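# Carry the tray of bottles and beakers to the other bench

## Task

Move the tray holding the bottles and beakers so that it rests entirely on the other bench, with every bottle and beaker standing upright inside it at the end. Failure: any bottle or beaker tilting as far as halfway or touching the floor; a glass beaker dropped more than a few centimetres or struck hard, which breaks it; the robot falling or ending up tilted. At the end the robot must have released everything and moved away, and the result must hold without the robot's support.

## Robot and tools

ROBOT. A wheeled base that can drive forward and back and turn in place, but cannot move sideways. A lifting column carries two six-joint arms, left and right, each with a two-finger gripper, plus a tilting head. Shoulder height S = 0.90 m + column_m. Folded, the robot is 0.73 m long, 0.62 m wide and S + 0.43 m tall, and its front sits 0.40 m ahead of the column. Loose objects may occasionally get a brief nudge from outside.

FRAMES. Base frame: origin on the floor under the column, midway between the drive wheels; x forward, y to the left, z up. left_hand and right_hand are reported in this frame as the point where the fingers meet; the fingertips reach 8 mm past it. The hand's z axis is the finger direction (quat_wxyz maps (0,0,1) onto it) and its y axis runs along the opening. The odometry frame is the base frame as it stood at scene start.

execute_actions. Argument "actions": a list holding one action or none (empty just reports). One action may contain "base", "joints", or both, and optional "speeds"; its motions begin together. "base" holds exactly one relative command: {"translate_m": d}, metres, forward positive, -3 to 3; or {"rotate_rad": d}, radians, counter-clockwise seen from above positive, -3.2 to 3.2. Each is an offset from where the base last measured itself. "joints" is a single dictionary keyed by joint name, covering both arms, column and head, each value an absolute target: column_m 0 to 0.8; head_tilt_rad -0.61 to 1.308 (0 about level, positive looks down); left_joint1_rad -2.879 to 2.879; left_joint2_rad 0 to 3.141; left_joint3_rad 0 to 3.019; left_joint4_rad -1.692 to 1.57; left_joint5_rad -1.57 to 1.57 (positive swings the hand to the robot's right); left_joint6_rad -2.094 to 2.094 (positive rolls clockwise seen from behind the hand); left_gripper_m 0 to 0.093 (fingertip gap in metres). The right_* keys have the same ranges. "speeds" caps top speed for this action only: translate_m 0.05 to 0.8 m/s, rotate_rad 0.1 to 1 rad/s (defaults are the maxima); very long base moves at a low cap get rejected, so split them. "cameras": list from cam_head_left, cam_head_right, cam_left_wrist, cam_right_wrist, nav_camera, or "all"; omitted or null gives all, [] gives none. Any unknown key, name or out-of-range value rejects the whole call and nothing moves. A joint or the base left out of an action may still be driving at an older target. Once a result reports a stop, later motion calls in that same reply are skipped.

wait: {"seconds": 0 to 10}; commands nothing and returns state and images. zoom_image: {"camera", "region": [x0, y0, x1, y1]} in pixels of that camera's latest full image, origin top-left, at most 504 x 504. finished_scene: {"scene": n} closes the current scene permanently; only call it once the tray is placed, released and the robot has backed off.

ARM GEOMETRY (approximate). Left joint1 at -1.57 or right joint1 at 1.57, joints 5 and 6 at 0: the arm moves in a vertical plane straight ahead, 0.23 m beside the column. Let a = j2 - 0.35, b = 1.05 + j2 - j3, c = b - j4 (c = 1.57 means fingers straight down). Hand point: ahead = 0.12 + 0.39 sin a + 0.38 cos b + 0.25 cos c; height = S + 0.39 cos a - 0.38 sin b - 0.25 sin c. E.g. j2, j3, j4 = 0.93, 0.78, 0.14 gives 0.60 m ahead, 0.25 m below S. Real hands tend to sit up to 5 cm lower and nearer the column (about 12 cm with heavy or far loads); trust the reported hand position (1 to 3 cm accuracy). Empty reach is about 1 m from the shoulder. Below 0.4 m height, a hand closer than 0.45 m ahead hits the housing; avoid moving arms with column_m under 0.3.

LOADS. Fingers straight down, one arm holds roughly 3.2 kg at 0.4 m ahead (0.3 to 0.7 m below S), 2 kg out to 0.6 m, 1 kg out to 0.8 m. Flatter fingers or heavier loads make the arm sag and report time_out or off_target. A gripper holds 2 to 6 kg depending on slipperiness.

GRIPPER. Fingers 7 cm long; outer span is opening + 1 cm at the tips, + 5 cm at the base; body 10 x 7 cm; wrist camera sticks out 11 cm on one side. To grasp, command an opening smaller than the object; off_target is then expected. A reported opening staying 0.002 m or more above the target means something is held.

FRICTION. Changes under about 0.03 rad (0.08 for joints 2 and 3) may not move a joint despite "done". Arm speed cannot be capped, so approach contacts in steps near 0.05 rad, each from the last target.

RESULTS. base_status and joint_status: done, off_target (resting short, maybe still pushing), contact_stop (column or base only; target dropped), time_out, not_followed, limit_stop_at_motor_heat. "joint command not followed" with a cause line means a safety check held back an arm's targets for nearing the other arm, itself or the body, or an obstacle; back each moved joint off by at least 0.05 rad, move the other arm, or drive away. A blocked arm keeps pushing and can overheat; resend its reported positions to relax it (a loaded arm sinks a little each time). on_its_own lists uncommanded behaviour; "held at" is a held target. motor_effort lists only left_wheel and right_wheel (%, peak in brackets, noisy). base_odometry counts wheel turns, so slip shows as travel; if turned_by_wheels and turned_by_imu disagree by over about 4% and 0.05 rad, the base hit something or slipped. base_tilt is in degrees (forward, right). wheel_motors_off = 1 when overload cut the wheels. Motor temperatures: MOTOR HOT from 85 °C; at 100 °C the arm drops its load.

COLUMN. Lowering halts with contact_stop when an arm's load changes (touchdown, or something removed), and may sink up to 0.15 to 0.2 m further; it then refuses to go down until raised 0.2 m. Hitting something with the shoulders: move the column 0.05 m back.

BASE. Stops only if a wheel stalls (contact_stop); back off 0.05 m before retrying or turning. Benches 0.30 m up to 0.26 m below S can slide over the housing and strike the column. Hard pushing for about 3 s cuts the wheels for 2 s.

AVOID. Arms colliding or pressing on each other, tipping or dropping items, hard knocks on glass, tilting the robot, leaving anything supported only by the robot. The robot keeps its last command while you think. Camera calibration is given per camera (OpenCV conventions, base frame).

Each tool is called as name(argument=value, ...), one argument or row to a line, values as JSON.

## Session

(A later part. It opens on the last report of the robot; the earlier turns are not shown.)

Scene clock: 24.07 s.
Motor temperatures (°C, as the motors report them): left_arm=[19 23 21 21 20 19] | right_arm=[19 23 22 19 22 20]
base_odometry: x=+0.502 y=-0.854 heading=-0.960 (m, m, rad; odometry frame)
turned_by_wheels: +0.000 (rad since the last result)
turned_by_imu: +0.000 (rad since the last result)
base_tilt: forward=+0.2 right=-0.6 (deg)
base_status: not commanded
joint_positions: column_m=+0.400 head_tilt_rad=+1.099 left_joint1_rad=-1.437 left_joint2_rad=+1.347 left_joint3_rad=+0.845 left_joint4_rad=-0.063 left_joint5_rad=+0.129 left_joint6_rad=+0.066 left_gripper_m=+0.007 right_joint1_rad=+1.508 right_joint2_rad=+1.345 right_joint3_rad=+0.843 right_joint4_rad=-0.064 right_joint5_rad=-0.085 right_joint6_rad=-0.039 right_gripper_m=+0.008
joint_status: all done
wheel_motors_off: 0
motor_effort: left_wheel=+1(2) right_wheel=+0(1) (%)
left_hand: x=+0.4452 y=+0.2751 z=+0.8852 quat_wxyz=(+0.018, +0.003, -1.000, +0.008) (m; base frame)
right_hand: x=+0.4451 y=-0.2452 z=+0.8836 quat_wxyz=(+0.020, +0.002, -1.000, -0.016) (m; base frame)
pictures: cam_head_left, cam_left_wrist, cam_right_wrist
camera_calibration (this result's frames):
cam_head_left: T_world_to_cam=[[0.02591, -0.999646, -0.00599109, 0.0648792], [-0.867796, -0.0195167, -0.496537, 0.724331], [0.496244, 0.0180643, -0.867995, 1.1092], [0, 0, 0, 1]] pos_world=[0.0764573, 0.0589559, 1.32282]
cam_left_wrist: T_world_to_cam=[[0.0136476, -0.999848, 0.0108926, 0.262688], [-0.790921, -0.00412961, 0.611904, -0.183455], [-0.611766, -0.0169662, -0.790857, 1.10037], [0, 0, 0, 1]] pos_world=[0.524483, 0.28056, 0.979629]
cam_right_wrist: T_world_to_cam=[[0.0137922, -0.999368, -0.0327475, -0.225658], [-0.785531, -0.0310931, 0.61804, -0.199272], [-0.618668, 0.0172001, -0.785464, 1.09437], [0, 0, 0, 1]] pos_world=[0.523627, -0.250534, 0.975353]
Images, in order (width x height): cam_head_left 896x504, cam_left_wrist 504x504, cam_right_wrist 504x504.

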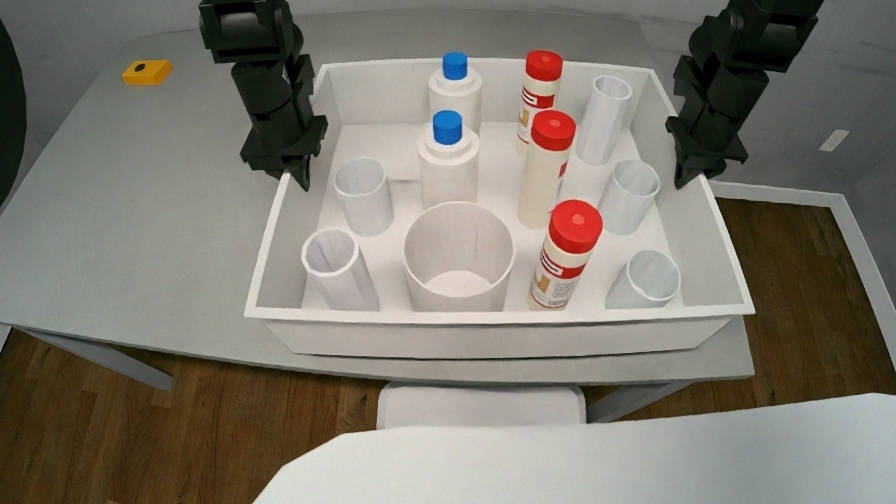

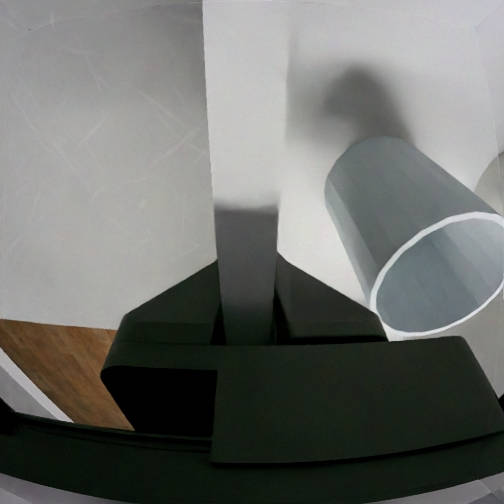

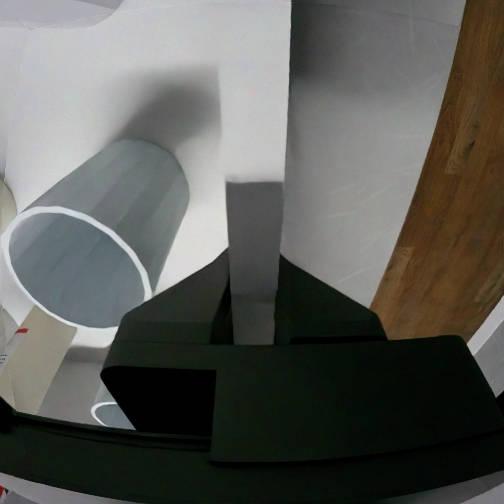

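execute_actions(
  actions=[
    {"base":{"translate_m":-0.8},"speeds":{"translate_m":0.3},"joints":{"column_m":0.5}},
  ],
  cameras=["cam_head_left"],
)

execute_actions(
  actions=[
    {"base":{"rotate_rad":2.95},"speeds":{"rotate_rad":0.5},"joints":{"head_tilt_rad":0.7}},
  ],
  cameras=["cam_head_left","cam_head_right","nav_camera"],
)

Scene clock: 28.80 s.
Motor temperatures (°C, as the motors report them): left_arm=[19 24 21 21 20 19] | right_arm=[19 24 22 19 22 20]
base_odometry: x=+0.043 y=-0.199 heading=-0.959 (m, m, rad; odometry frame)
turned_by_wheels: +0.001 (rad since the last result)
turned_by_imu: +0.001 (rad since the last result)
base_tilt: forward=+0.2 right=-0.7 (deg)
base_status: done
joint_positions: column_m=+0.500 head_tilt_rad=+1.100 left_joint1_rad=-1.437 left_joint2_rad=+1.349 left_joint3_rad=+0.842 left_joint4_rad=-0.065 left_joint5_rad=+0.129 left_joint6_rad=+0.068 left_gripper_m=+0.007 right_joint1_rad=+1.508 right_joint2_rad=+1.347 right_joint3_rad=+0.838 right_joint4_rad=-0.065 right_joint5_rad=-0.086 right_joint6_rad=-0.039 right_gripper_m=+0.007
joint_status: all done
wheel_motors_off: 0
motor_effort: left_wheel=+1(45) right_wheel=-2(29) (%)
left_hand: x=+0.4414 y=+0.2750 z=+0.9846 quat_wxyz=(+0.022, +0.002, -1.000, +0.008) (m; base frame)
right_hand: x=+0.4412 y=-0.2450 z=+0.9830 quat_wxyz=(+0.024, +0.002, -1.000, -0.016) (m; base frame)
pictures: cam_head_left
camera_calibration (this result's frames):
cam_head_left: T_world_to_cam=[[0.0259087, -0.999646, -0.00599677, 0.0654866], [-0.867905, -0.0195167, -0.496347, 0.773693], [0.496054, 0.0180643, -0.868104, 1.19614], [0, 0, 0, 1]] pos_world=[0.0764435, 0.0589559, 1.42279]
Images, in order (width x height): cam_head_left 896x504.

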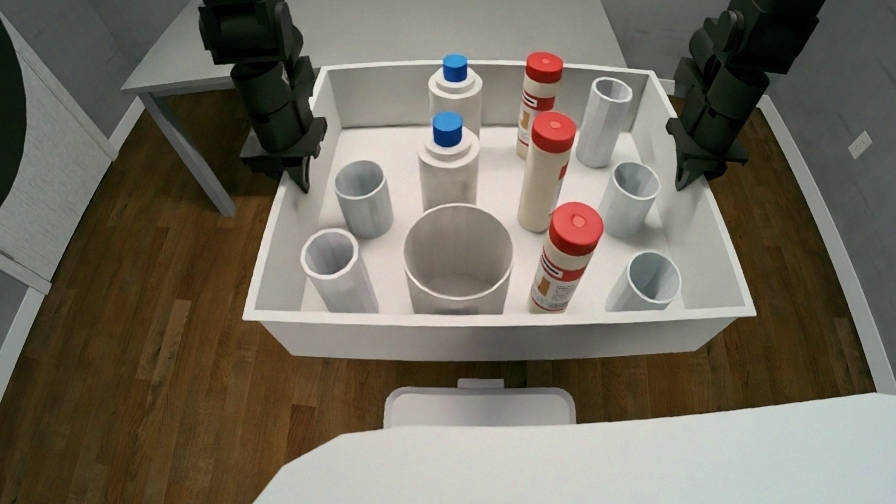

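Scene clock: 35.77 s.
Motor temperatures (°C, as the motors report them): left_arm=[19 24 21 21 20 19] | right_arm=[19 24 22 19 22 20]
base_odometry: x=+0.043 y=-0.199 heading=+1.990 (m, m, rad; odometry frame)
turned_by_wheels: +2.949 (rad since the last result)
turned_by_imu: +2.910 (rad since the last result)
base_tilt: forward=+0.2 right=-0.6 (deg)
base_status: done
joint_positions: column_m=+0.500 head_tilt_rad=+0.717 left_joint1_rad=-1.439 left_joint2_rad=+1.349 left_joint3_rad=+0.842 left_joint4_rad=-0.065 left_joint5_rad=+0.129 left_joint6_rad=+0.068 left_gripper_m=+0.007 right_joint1_rad=+1.507 right_joint2_rad=+1.347 right_joint3_rad=+0.838 right_joint4_rad=-0.065 right_joint5_rad=-0.086 right_joint6_rad=-0.040 right_gripper_m=+0.007
joint_status: all done
wheel_motors_off: 0
motor_effort: left_wheel=-5(51) right_wheel=+4(52) (%)
left_hand: x=+0.4415 y=+0.2742 z=+0.9845 quat_wxyz=(+0.022, +0.002, -1.000, +0.009) (m; base frame)
right_hand: x=+0.4412 y=-0.2456 z=+0.9830 quat_wxyz=(+0.024, +0.002, -1.000, -0.016) (m; base frame)
pictures: cam_head_left, cam_head_right, nav_camera
camera_calibration (this result's frames):
cam_head_left: T_world_to_cam=[[0.0262729, -0.999646, 0.00411783, 0.0504394], [-0.619598, -0.0195167, -0.784677, 1.1897], [0.78448, 0.0180643, -0.619891, 0.812909], [0, 0, 0, 1]] pos_world=[0.0980997, 0.0589559, 1.43724]
cam_head_right: T_world_to_cam=[[0.0246671, -0.999523, -0.0185875, -0.0224018], [-0.610387, -0.000333402, -0.792104, 1.19851], [0.79172, 0.0308844, -0.610104, 0.802659], [0, 0, 0, 1]] pos_world=[0.0966281, -0.0467811, 1.43864]
Images, in order (width x height): cam_head_left 896x504, cam_head_right 896x504, nav_camera 896x504.

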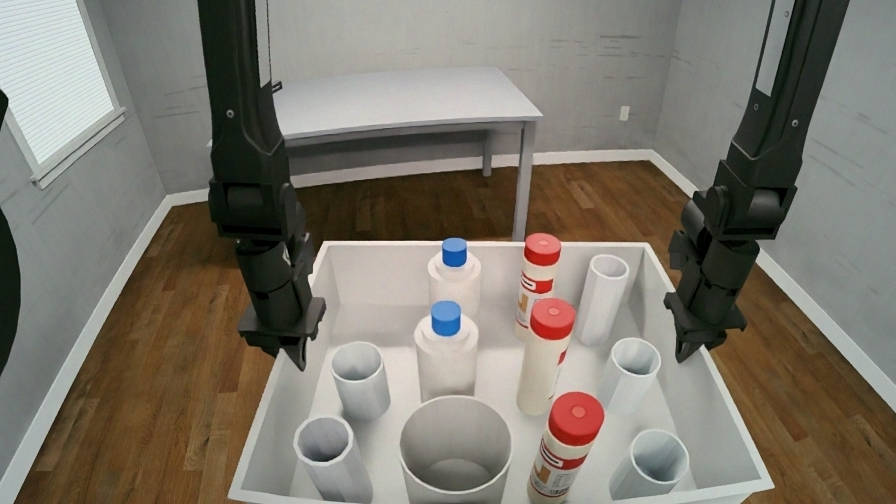

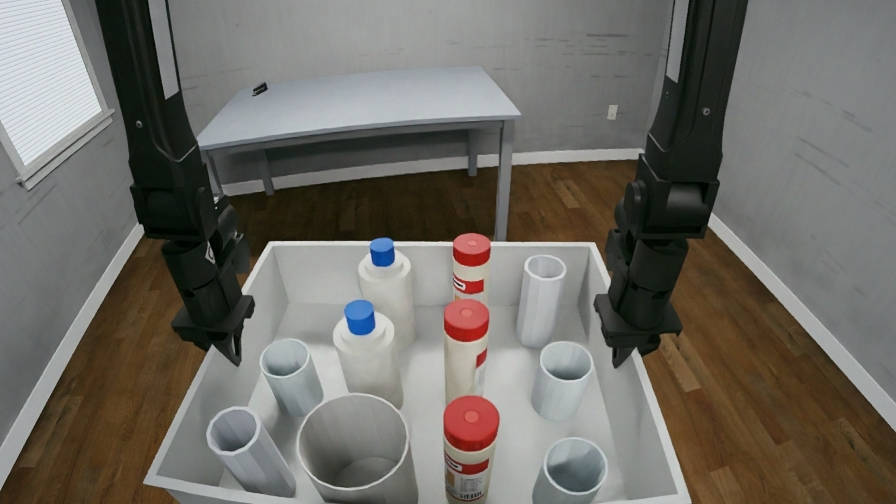

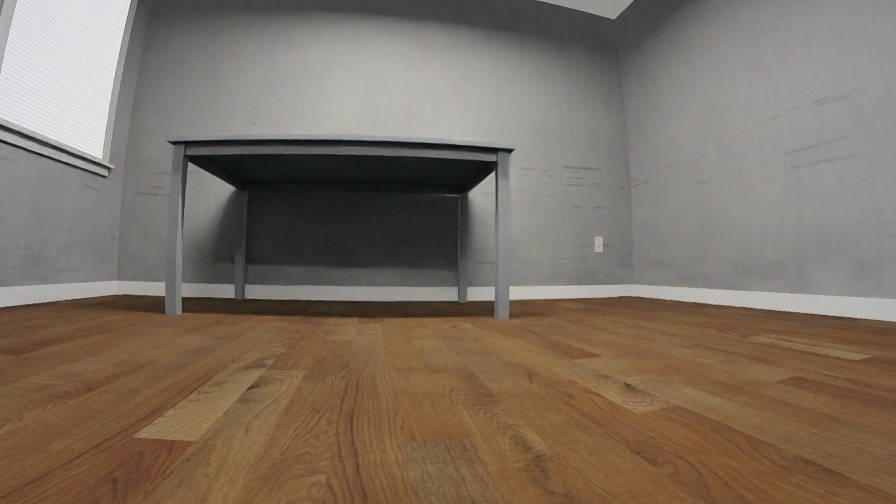

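execute_actions(
  actions=[
    {"base":{"rotate_rad":0.235},"speeds":{"rotate_rad":0.4}},
  ],
  cameras=[],
)

execute_actions(
  actions=[
    {"base":{"translate_m":1.6},"speeds":{"translate_m":0.35},"joints":{"head_tilt_rad":1.1}},
  ],
  cameras=["cam_head_left","cam_head_right","nav_camera"],
)

Scene clock: 38.10 s.
Motor temperatures (°C, as the motors report them): left_arm=[19 24 21 21 20 19] | right_arm=[19 24 22 19 22 20]
base_odometry: x=+0.043 y=-0.199 heading=+2.225 (m, m, rad; odometry frame)
turned_by_wheels: +0.234 (rad since the last result)
turned_by_imu: +0.232 (rad since the last result)
base_tilt: forward=+0.2 right=-0.6 (deg)
base_status: done
joint_positions: column_m=+0.500 head_tilt_rad=+0.717 left_joint1_rad=-1.439 left_joint2_rad=+1.349 left_joint3_rad=+0.842 left_joint4_rad=-0.065 left_joint5_rad=+0.129 left_joint6_rad=+0.068 left_gripper_m=+0.007 right_joint1_rad=+1.506 right_joint2_rad=+1.347 right_joint3_rad=+0.838 right_joint4_rad=-0.065 right_joint5_rad=-0.086 right_joint6_rad=-0.040 right_gripper_m=+0.007
joint_status: not commanded
wheel_motors_off: 0
motor_effort: left_wheel=-5(29) right_wheel=+4(24) (%)
left_hand: x=+0.4415 y=+0.2740 z=+0.9845 quat_wxyz=(+0.022, +0.002, -1.000, +0.009) (m; base frame)
right_hand: x=+0.4412 y=-0.2458 z=+0.9830 quat_wxyz=(+0.024, +0.002, -1.000, -0.016) (m; base frame)
pictures: none
No camera images: the call's "cameras" was empty. Leave "cameras" out to get every camera's image.

Scene clock: 43.80 s.
Motor temperatures (°C, as the motors report them): left_arm=[19 24 21 21 20 19] | right_arm=[19 24 22 19 22 20]
base_odometry: x=-0.931 y=+1.071 heading=+2.225 (m, m, rad; odometry frame)
turned_by_wheels: +0.001 (rad since the last result)
turned_by_imu: +0.005 (rad since the last result)
base_tilt: forward=+0.2 right=-0.6 (deg)
base_status: done
joint_positions: column_m=+0.500 head_tilt_rad=+1.099 left_joint1_rad=-1.439 left_joint2_rad=+1.349 left_joint3_rad=+0.848 left_joint4_rad=-0.066 left_joint5_rad=+0.130 left_joint6_rad=+0.068 left_gripper_m=+0.007 right_joint1_rad=+1.506 right_joint2_rad=+1.348 right_joint3_rad=+0.844 right_joint4_rad=-0.065 right_joint5_rad=-0.086 right_joint6_rad=-0.040 right_gripper_m=+0.007
joint_status: all done
wheel_motors_off: 0
motor_effort: left_wheel=+2(58) right_wheel=-2(46) (%)
left_hand: x=+0.4451 y=+0.2740 z=+0.9844 quat_wxyz=(+0.019, +0.001, -1.000, +0.010) (m; base frame)
right_hand: x=+0.4447 y=-0.2459 z=+0.9828 quat_wxyz=(+0.021, +0.002, -1.000, -0.016) (m; base frame)
pictures: cam_head_left, cam_head_right, nav_camera
camera_calibration (this result's frames):
cam_head_left: T_world_to_cam=[[0.0259116, -0.999646, -0.00598422, 0.0654679], [-0.867664, -0.0195167, -0.496767, 0.774305], [0.496475, 0.0180643, -0.867863, 1.19576], [0, 0, 0, 1]] pos_world=[0.076474, 0.0589559, 1.4228]
cam_head_right: T_world_to_cam=[[0.0159485, -0.999523, -0.02645, -0.0102831], [-0.86189, -0.000333402, -0.507095, 0.787601], [0.506844, 0.0308844, -0.861484, 1.19042], [0, 0, 0, 1]] pos_world=[0.0756305, -0.0467811, 1.42465]
Images, in order (width x height): cam_head_left 896x504, cam_head_right 896x504, nav_camera 896x504.

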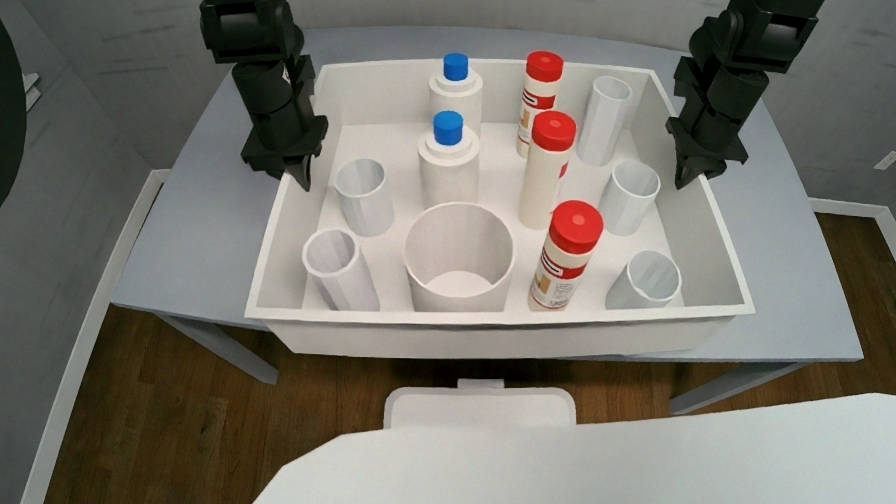

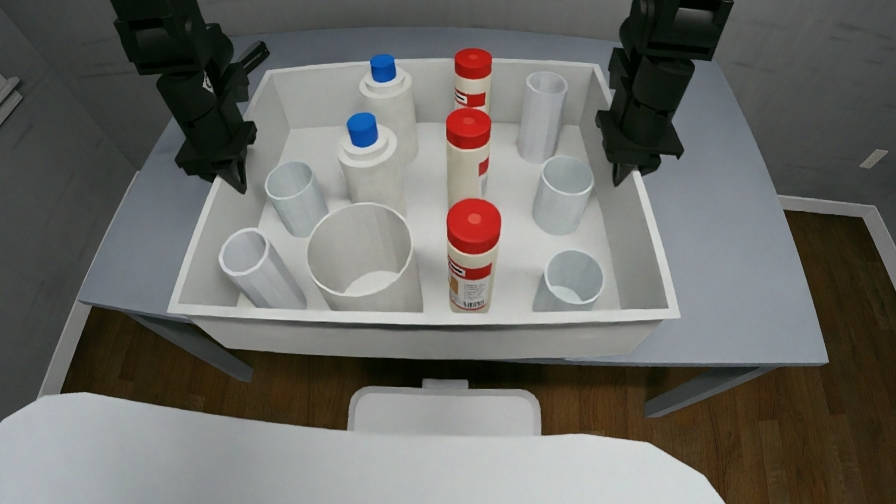

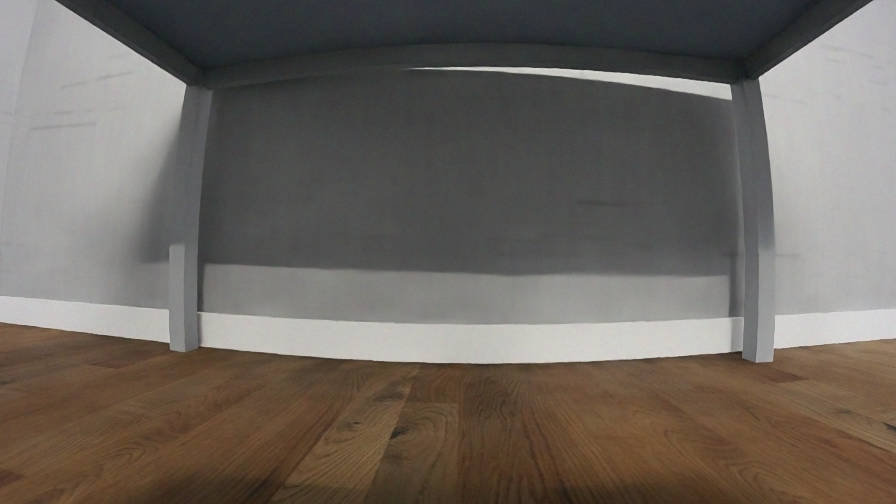

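execute_actions(
  actions=[
    {"base":{"translate_m":0.15},"speeds":{"translate_m":0.15},"joints":{"column_m":0.42}},
  ],
  cameras=[],
)

execute_actions(
  actions=[
    {"joints":{"column_m":0.38}},
  ],
  cameras=["cam_head_left","cam_head_right"],
)

Scene clock: 47.10 s.
Motor temperatures (°C, as the motors report them): left_arm=[19 25 21 21 20 19] | right_arm=[19 24 22 19 22 20]
base_odometry: x=-1.022 y=+1.190 heading=+2.226 (m, m, rad; odometry frame)
turned_by_wheels: +0.001 (rad since the last result)
turned_by_imu: +0.002 (rad since the last result)
base_tilt: forward=+0.2 right=-0.6 (deg)
base_status: done
joint_positions: column_m=+0.420 head_tilt_rad=+1.099 left_joint1_rad=-1.439 left_joint2_rad=+1.350 left_joint3_rad=+0.847 left_joint4_rad=-0.066 left_joint5_rad=+0.130 left_joint6_rad=+0.068 left_gripper_m=+0.007 right_joint1_rad=+1.506 right_joint2_rad=+1.348 right_joint3_rad=+0.844 right_joint4_rad=-0.066 right_joint5_rad=-0.086 right_joint6_rad=-0.040 right_gripper_m=+0.007
joint_status: all done
wheel_motors_off: 0
motor_effort: left_wheel=+3(31) right_wheel=-2(29) (%)
left_hand: x=+0.4442 y=+0.2739 z=+0.9042 quat_wxyz=(+0.020, +0.002, -1.000, +0.010) (m; base frame)
right_hand: x=+0.4436 y=-0.2459 z=+0.9026 quat_wxyz=(+0.023, +0.002, -1.000, -0.016) (m; base frame)
pictures: none
No camera images: the call's "cameras" was empty. Leave "cameras" out to get every camera's image.

Scene clock: 48.20 s.
Motor temperatures (°C, as the motors report them): left_arm=[19 25 21 21 20 19] | right_arm=[19 24 22 19 22 20]
base_odometry: x=-1.022 y=+1.190 heading=+2.226 (m, m, rad; odometry frame)
turned_by_wheels: +0.000 (rad since the last result)
turned_by_imu: +0.000 (rad since the last result)
base_tilt: forward=+0.2 right=-0.6 (deg)
base_status: not commanded
joint_positions: column_m=+0.380 head_tilt_rad=+1.099 left_joint1_rad=-1.439 left_joint2_rad=+1.350 left_joint3_rad=+0.847 left_joint4_rad=-0.066 left_joint5_rad=+0.130 left_joint6_rad=+0.068 left_gripper_m=+0.007 right_joint1_rad=+1.506 right_joint2_rad=+1.348 right_joint3_rad=+0.844 right_joint4_rad=-0.066 right_joint5_rad=-0.086 right_joint6_rad=-0.040 right_gripper_m=+0.007
joint_status: all done
wheel_motors_off: 0
motor_effort: left_wheel=+2(3) right_wheel=-2(3) (%)
left_hand: x=+0.4442 y=+0.2739 z=+0.8643 quat_wxyz=(+0.020, +0.002, -1.000, +0.010) (m; base frame)
right_hand: x=+0.4436 y=-0.2459 z=+0.8627 quat_wxyz=(+0.023, +0.002, -1.000, -0.016) (m; base frame)
pictures: cam_head_left, cam_head_right
camera_calibration (this result's frames):
cam_head_left: T_world_to_cam=[[0.0259103, -0.999646, -0.00598957, 0.0647579], [-0.867767, -0.0195167, -0.496588, 0.714516], [0.496295, 0.0180643, -0.867966, 1.09188], [0, 0, 0, 1]] pos_world=[0.076461, 0.0589559, 1.30292]
cam_head_right: T_world_to_cam=[[0.0159431, -0.999523, -0.0264533, -0.013449], [-0.861995, -0.000333402, -0.506917, 0.726576], [0.506666, 0.0308844, -0.861589, 1.08731], [0, 0, 0, 1]] pos_world=[0.0756178, -0.0467811, 1.30477]
Images, in order (width x height): cam_head_left 896x504, cam_head_right 896x504.

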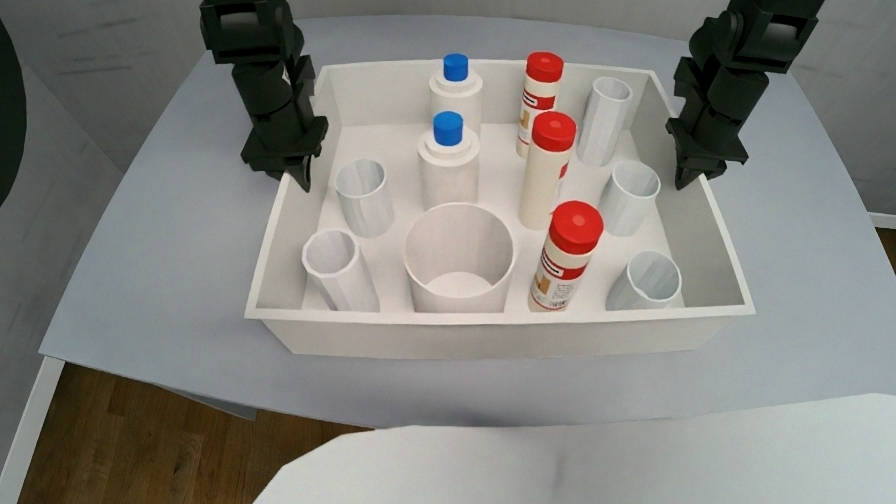

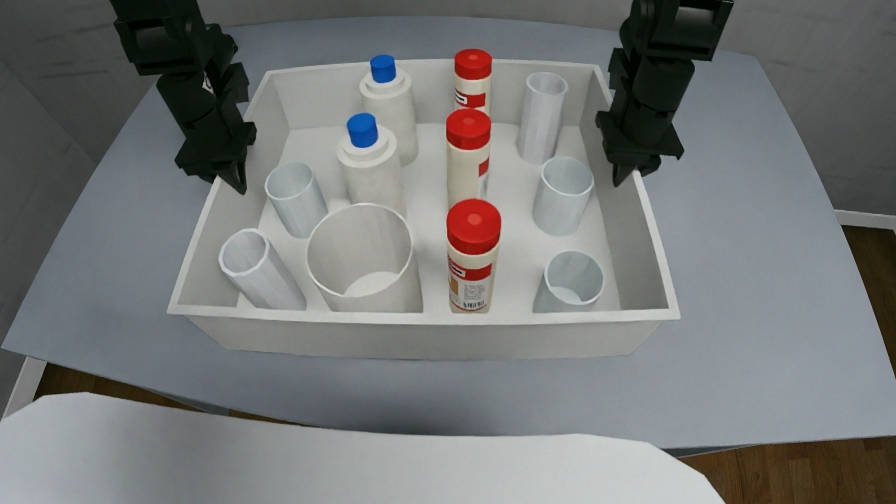

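execute_actions(
  actions=[
    {"joints":{"column_m":0.362}},
  ],
  cameras=[],
)

execute_actions(
  actions=[
    {"joints":{"column_m":0.342}},
  ],
  cameras=["cam_head_left"],
)

Scene clock: 51.67 s.
Motor temperatures (°C, as the motors report them): left_arm=[19 25 21 21 20 19] | right_arm=[19 25 22 19 22 20]
base_odometry: x=-1.022 y=+1.190 heading=+2.226 (m, m, rad; odometry frame)
turned_by_wheels: +0.000 (rad since the last result)
turned_by_imu: +0.001 (rad since the last result)
base_tilt: forward=+0.2 right=-0.7 (deg)
base_status: not commanded
joint_positions: column_m=+0.362 head_tilt_rad=+1.099 left_joint1_rad=-1.439 left_joint2_rad=+1.347 left_joint3_rad=+0.847 left_joint4_rad=-0.059 left_joint5_rad=+0.131 left_joint6_rad=+0.068 left_gripper_m=+0.007 right_joint1_rad=+1.506 right_joint2_rad=+1.345 right_joint3_rad=+0.843 right_joint4_rad=-0.064 right_joint5_rad=-0.086 right_joint6_rad=-0.039 right_gripper_m=+0.007
joint_status: all done
wheel_motors_off: 0
motor_effort: left_wheel=+3(3) right_wheel=-2(3) (%)
left_hand: x=+0.4470 y=+0.2739 z=+0.8471 quat_wxyz=(+0.016, +0.001, -1.000, +0.010) (m; base frame)
right_hand: x=+0.4453 y=-0.2459 z=+0.8459 quat_wxyz=(+0.020, +0.002, -1.000, -0.016) (m; base frame)
pictures: none
No camera images: the call's "cameras" was empty. Leave "cameras" out to get every camera's image.

Scene clock: 52.50 s.
Motor temperatures (°C, as the motors report them): left_arm=[19 25 21 21 20 19] | right_arm=[19 25 22 19 23 20]
base_odometry: x=-1.022 y=+1.190 heading=+2.226 (m, m, rad; odometry frame)
turned_by_wheels: +0.000 (rad since the last result)
turned_by_imu: +0.000 (rad since the last result)
base_tilt: forward=+0.2 right=-0.7 (deg)
base_status: not commanded
joint_positions: column_m=+0.342 head_tilt_rad=+1.099 left_joint1_rad=-1.436 left_joint2_rad=+1.292 left_joint3_rad=+0.826 left_joint4_rad=-0.082 left_joint5_rad=+0.131 left_joint6_rad=+0.068 left_gripper_m=+0.007 right_joint1_rad=+1.504 right_joint2_rad=+1.290 right_joint3_rad=+0.822 right_joint4_rad=-0.084 right_joint5_rad=-0.086 right_joint6_rad=-0.038 right_gripper_m=+0.007
joint_status: all done
wheel_motors_off: 0
motor_effort: left_wheel=+4(5) right_wheel=-1(2) (%)
left_hand: x=+0.4508 y=+0.2737 z=+0.8450 quat_wxyz=(+0.010, +0.001, -1.000, +0.008) (m; base frame)
right_hand: x=+0.4495 y=-0.2460 z=+0.8437 quat_wxyz=(+0.013, +0.002, -1.000, -0.015) (m; base frame)
pictures: cam_head_left
camera_calibration (this result's frames):
cam_head_left: T_world_to_cam=[[0.0259103, -0.999646, -0.00598957, 0.0645305], [-0.867767, -0.0195167, -0.496588, 0.695661], [0.496295, 0.0180643, -0.867966, 1.05892], [0, 0, 0, 1]] pos_world=[0.076461, 0.0589559, 1.26495]
Images, in order (width x height): cam_head_left 896x504.

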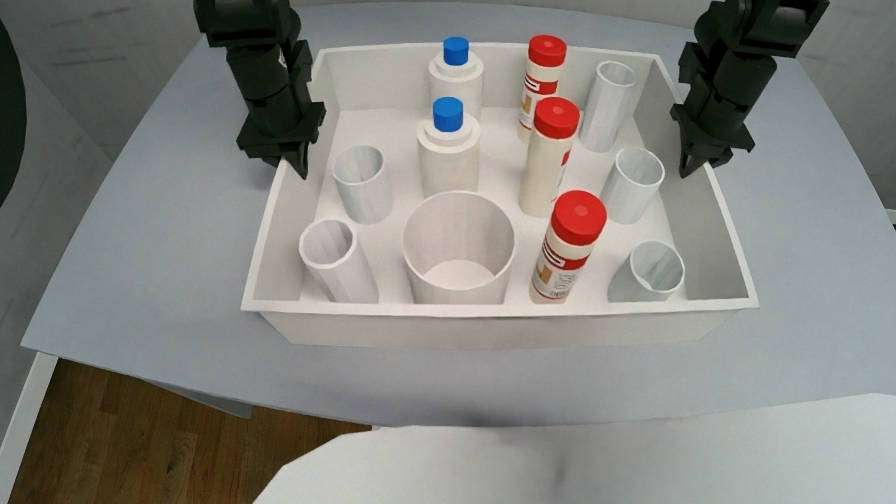

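execute_actions(
  actions=[
    {"joints":{"left_joint1_rad":-1.435,"right_joint1_rad":1.50,"left_gripper_m":0.045,"right_gripper_m":0.045}},
  ],
  cameras=["cam_left_wrist","cam_right_wrist"],
)

execute_actions(
  actions=[
    {"joints":{"column_m":0.48}},
  ],
  cameras=["cam_head_left"],
)

Scene clock: 53.53 s.
Motor temperatures (°C, as the motors report them): left_arm=[19 25 21 21 20 19] | right_arm=[19 25 22 19 22 20]
base_odometry: x=-1.022 y=+1.190 heading=+2.226 (m, m, rad; odometry frame)
turned_by_wheels: +0.000 (rad since the last result)
turned_by_imu: +0.000 (rad since the last result)
base_tilt: forward=+0.1 right=-0.7 (deg)
base_status: not commanded
joint_positions: column_m=+0.342 head_tilt_rad=+1.099 left_joint1_rad=-1.434 left_joint2_rad=+1.292 left_joint3_rad=+0.832 left_joint4_rad=-0.082 left_joint5_rad=+0.113 left_joint6_rad=+0.068 left_gripper_m=+0.045 right_joint1_rad=+1.502 right_joint2_rad=+1.290 right_joint3_rad=+0.831 right_joint4_rad=-0.081 right_joint5_rad=-0.073 right_joint6_rad=-0.030 right_gripper_m=+0.045
joint_status: all done
wheel_motors_off: 0
motor_effort: left_wheel=+2(5) right_wheel=-3(6) (%)
left_hand: x=+0.4546 y=+0.2781 z=+0.8452 quat_wxyz=(+0.007, +0.001, -1.000, -0.002) (m; base frame)
right_hand: x=+0.4560 y=-0.2494 z=+0.8439 quat_wxyz=(+0.007, -0.003, -1.000, -0.007) (m; base frame)
pictures: cam_left_wrist, cam_right_wrist
camera_calibration (this result's frames):
cam_left_wrist: T_world_to_cam=[[0.0101652, -0.999905, -0.00934049, 0.28472], [-0.803942, -0.0137269, 0.594549, -0.128264], [-0.59462, 0.00146553, -0.804005, 1.07277], [0, 0, 0, 1]] pos_world=[0.531882, 0.28136, 0.941435]
cam_right_wrist: T_world_to_cam=[[0.00441278, -0.999873, -0.0153446, -0.241825], [-0.801353, -0.0127147, 0.598056, -0.137595], [-0.598175, 0.00965735, -0.801307, 1.07213], [0, 0, 0, 1]] pos_world=[0.532125, -0.253897, 0.937683]
Images, in order (width x height): cam_left_wrist 504x504, cam_right_wrist 504x504.

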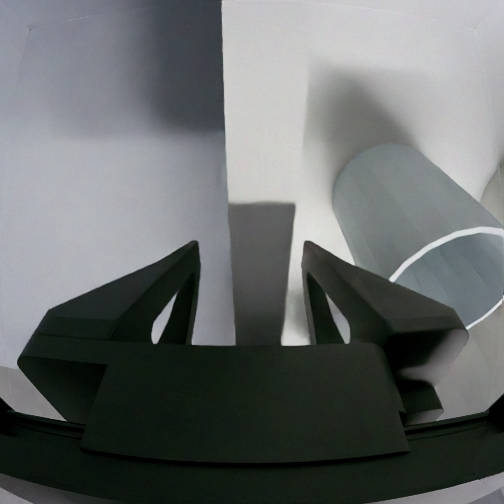

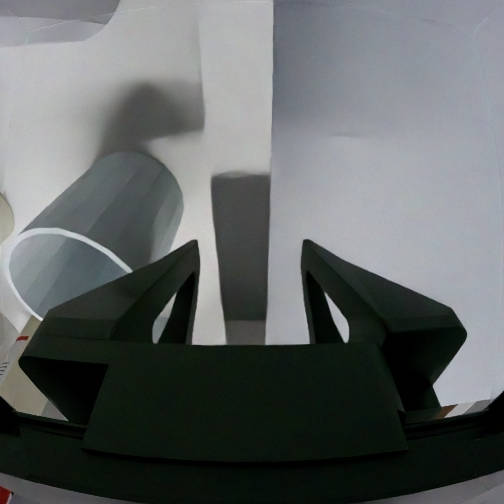

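Scene clock: 55.90 s.
Motor temperatures (°C, as the motors report them): left_arm=[19 25 21 21 20 19] | right_arm=[19 24 22 19 22 20]
base_odometry: x=-1.022 y=+1.190 heading=+2.226 (m, m, rad; odometry frame)
turned_by_wheels: +0.000 (rad since the last result)
turned_by_imu: +0.000 (rad since the last result)
base_tilt: forward=+0.2 right=-0.6 (deg)
base_status: not commanded
joint_positions: column_m=+0.480 head_tilt_rad=+1.099 left_joint1_rad=-1.434 left_joint2_rad=+1.292 left_joint3_rad=+0.832 left_joint4_rad=-0.082 left_joint5_rad=+0.113 left_joint6_rad=+0.068 left_gripper_m=+0.045 right_joint1_rad=+1.502 right_joint2_rad=+1.290 right_joint3_rad=+0.831 right_joint4_rad=-0.081 right_joint5_rad=-0.073 right_joint6_rad=-0.029 right_gripper_m=+0.045
joint_status: all done
wheel_motors_off: 0
motor_effort: left_wheel=+3(3) right_wheel=-3(3) (%)
left_hand: x=+0.4546 y=+0.2781 z=+0.9831 quat_wxyz=(+0.007, +0.001, -1.000, -0.002) (m; base frame)
right_hand: x=+0.4560 y=-0.2494 z=+0.9818 quat_wxyz=(+0.007, -0.003, -1.000, -0.007) (m; base frame)
pictures: cam_head_left
camera_calibration (this result's frames):
cam_head_left: T_world_to_cam=[[0.0259103, -0.999646, -0.00598957, 0.0653565], [-0.867767, -0.0195167, -0.496588, 0.764144], [0.496295, 0.0180643, -0.867966, 1.17862], [0, 0, 0, 1]] pos_world=[0.076461, 0.0589559, 1.40286]
Images, in order (width x height): cam_head_left 896x504.

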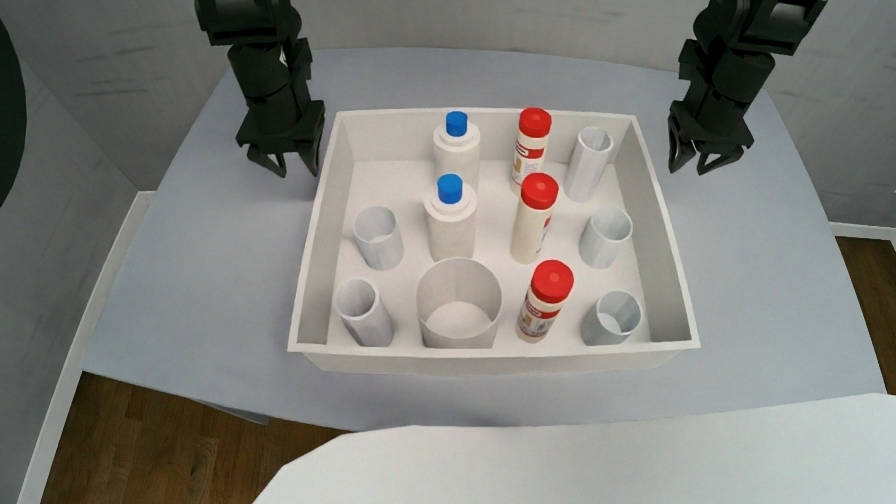

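execute_actions(
  actions=[
    {"base":{"translate_m":-0.9},"joints":{"head_tilt_rad":0.7}},
  ],
  cameras=["cam_head_left"],
)

finished_scene(
  scene=2,
)

Scene clock: 59.67 s.
Motor temperatures (°C, as the motors report them): left_arm=[19 24 21 21 20 19] | right_arm=[19 24 22 19 22 20]
base_odometry: x=-0.474 y=+0.476 heading=+2.227 (m, m, rad; odometry frame)
turned_by_wheels: +0.001 (rad since the last result)
turned_by_imu: +0.000 (rad since the last result)
base_tilt: forward=+0.1 right=-0.7 (deg)
base_status: done
joint_positions: column_m=+0.480 head_tilt_rad=+0.716 left_joint1_rad=-1.434 left_joint2_rad=+1.292 left_joint3_rad=+0.837 left_joint4_rad=-0.079 left_joint5_rad=+0.112 left_joint6_rad=+0.068 left_gripper_m=+0.045 right_joint1_rad=+1.502 right_joint2_rad=+1.290 right_joint3_rad=+0.836 right_joint4_rad=-0.080 right_joint5_rad=-0.073 right_joint6_rad=-0.029 right_gripper_m=+0.045
joint_status: all done
wheel_motors_off: 0
motor_effort: left_wheel=+2(60) right_wheel=-1(48) (%)
left_hand: x=+0.4585 y=+0.2785 z=+0.9832 quat_wxyz=(+0.003, +0.000, -1.000, -0.003) (m; base frame)
right_hand: x=+0.4595 y=-0.2496 z=+0.9818 quat_wxyz=(+0.004, -0.003, -1.000, -0.007) (m; base frame)
pictures: cam_head_left
camera_calibration (this result's frames):
cam_head_left: T_world_to_cam=[[0.0262707, -0.999646, 0.00413177, 0.0505012], [-0.619181, -0.0195167, -0.785006, 1.17452], [0.784809, 0.0180643, -0.619475, 0.799923], [0, 0, 0, 1]] pos_world=[0.0981255, 0.0589559, 1.41733]
Images, in order (width x height): cam_head_left 896x504.

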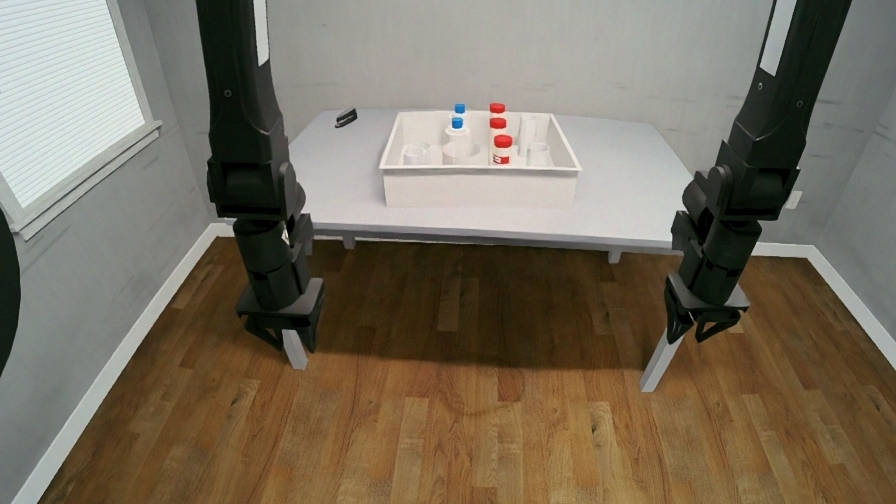

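The scene is finished: the task was done.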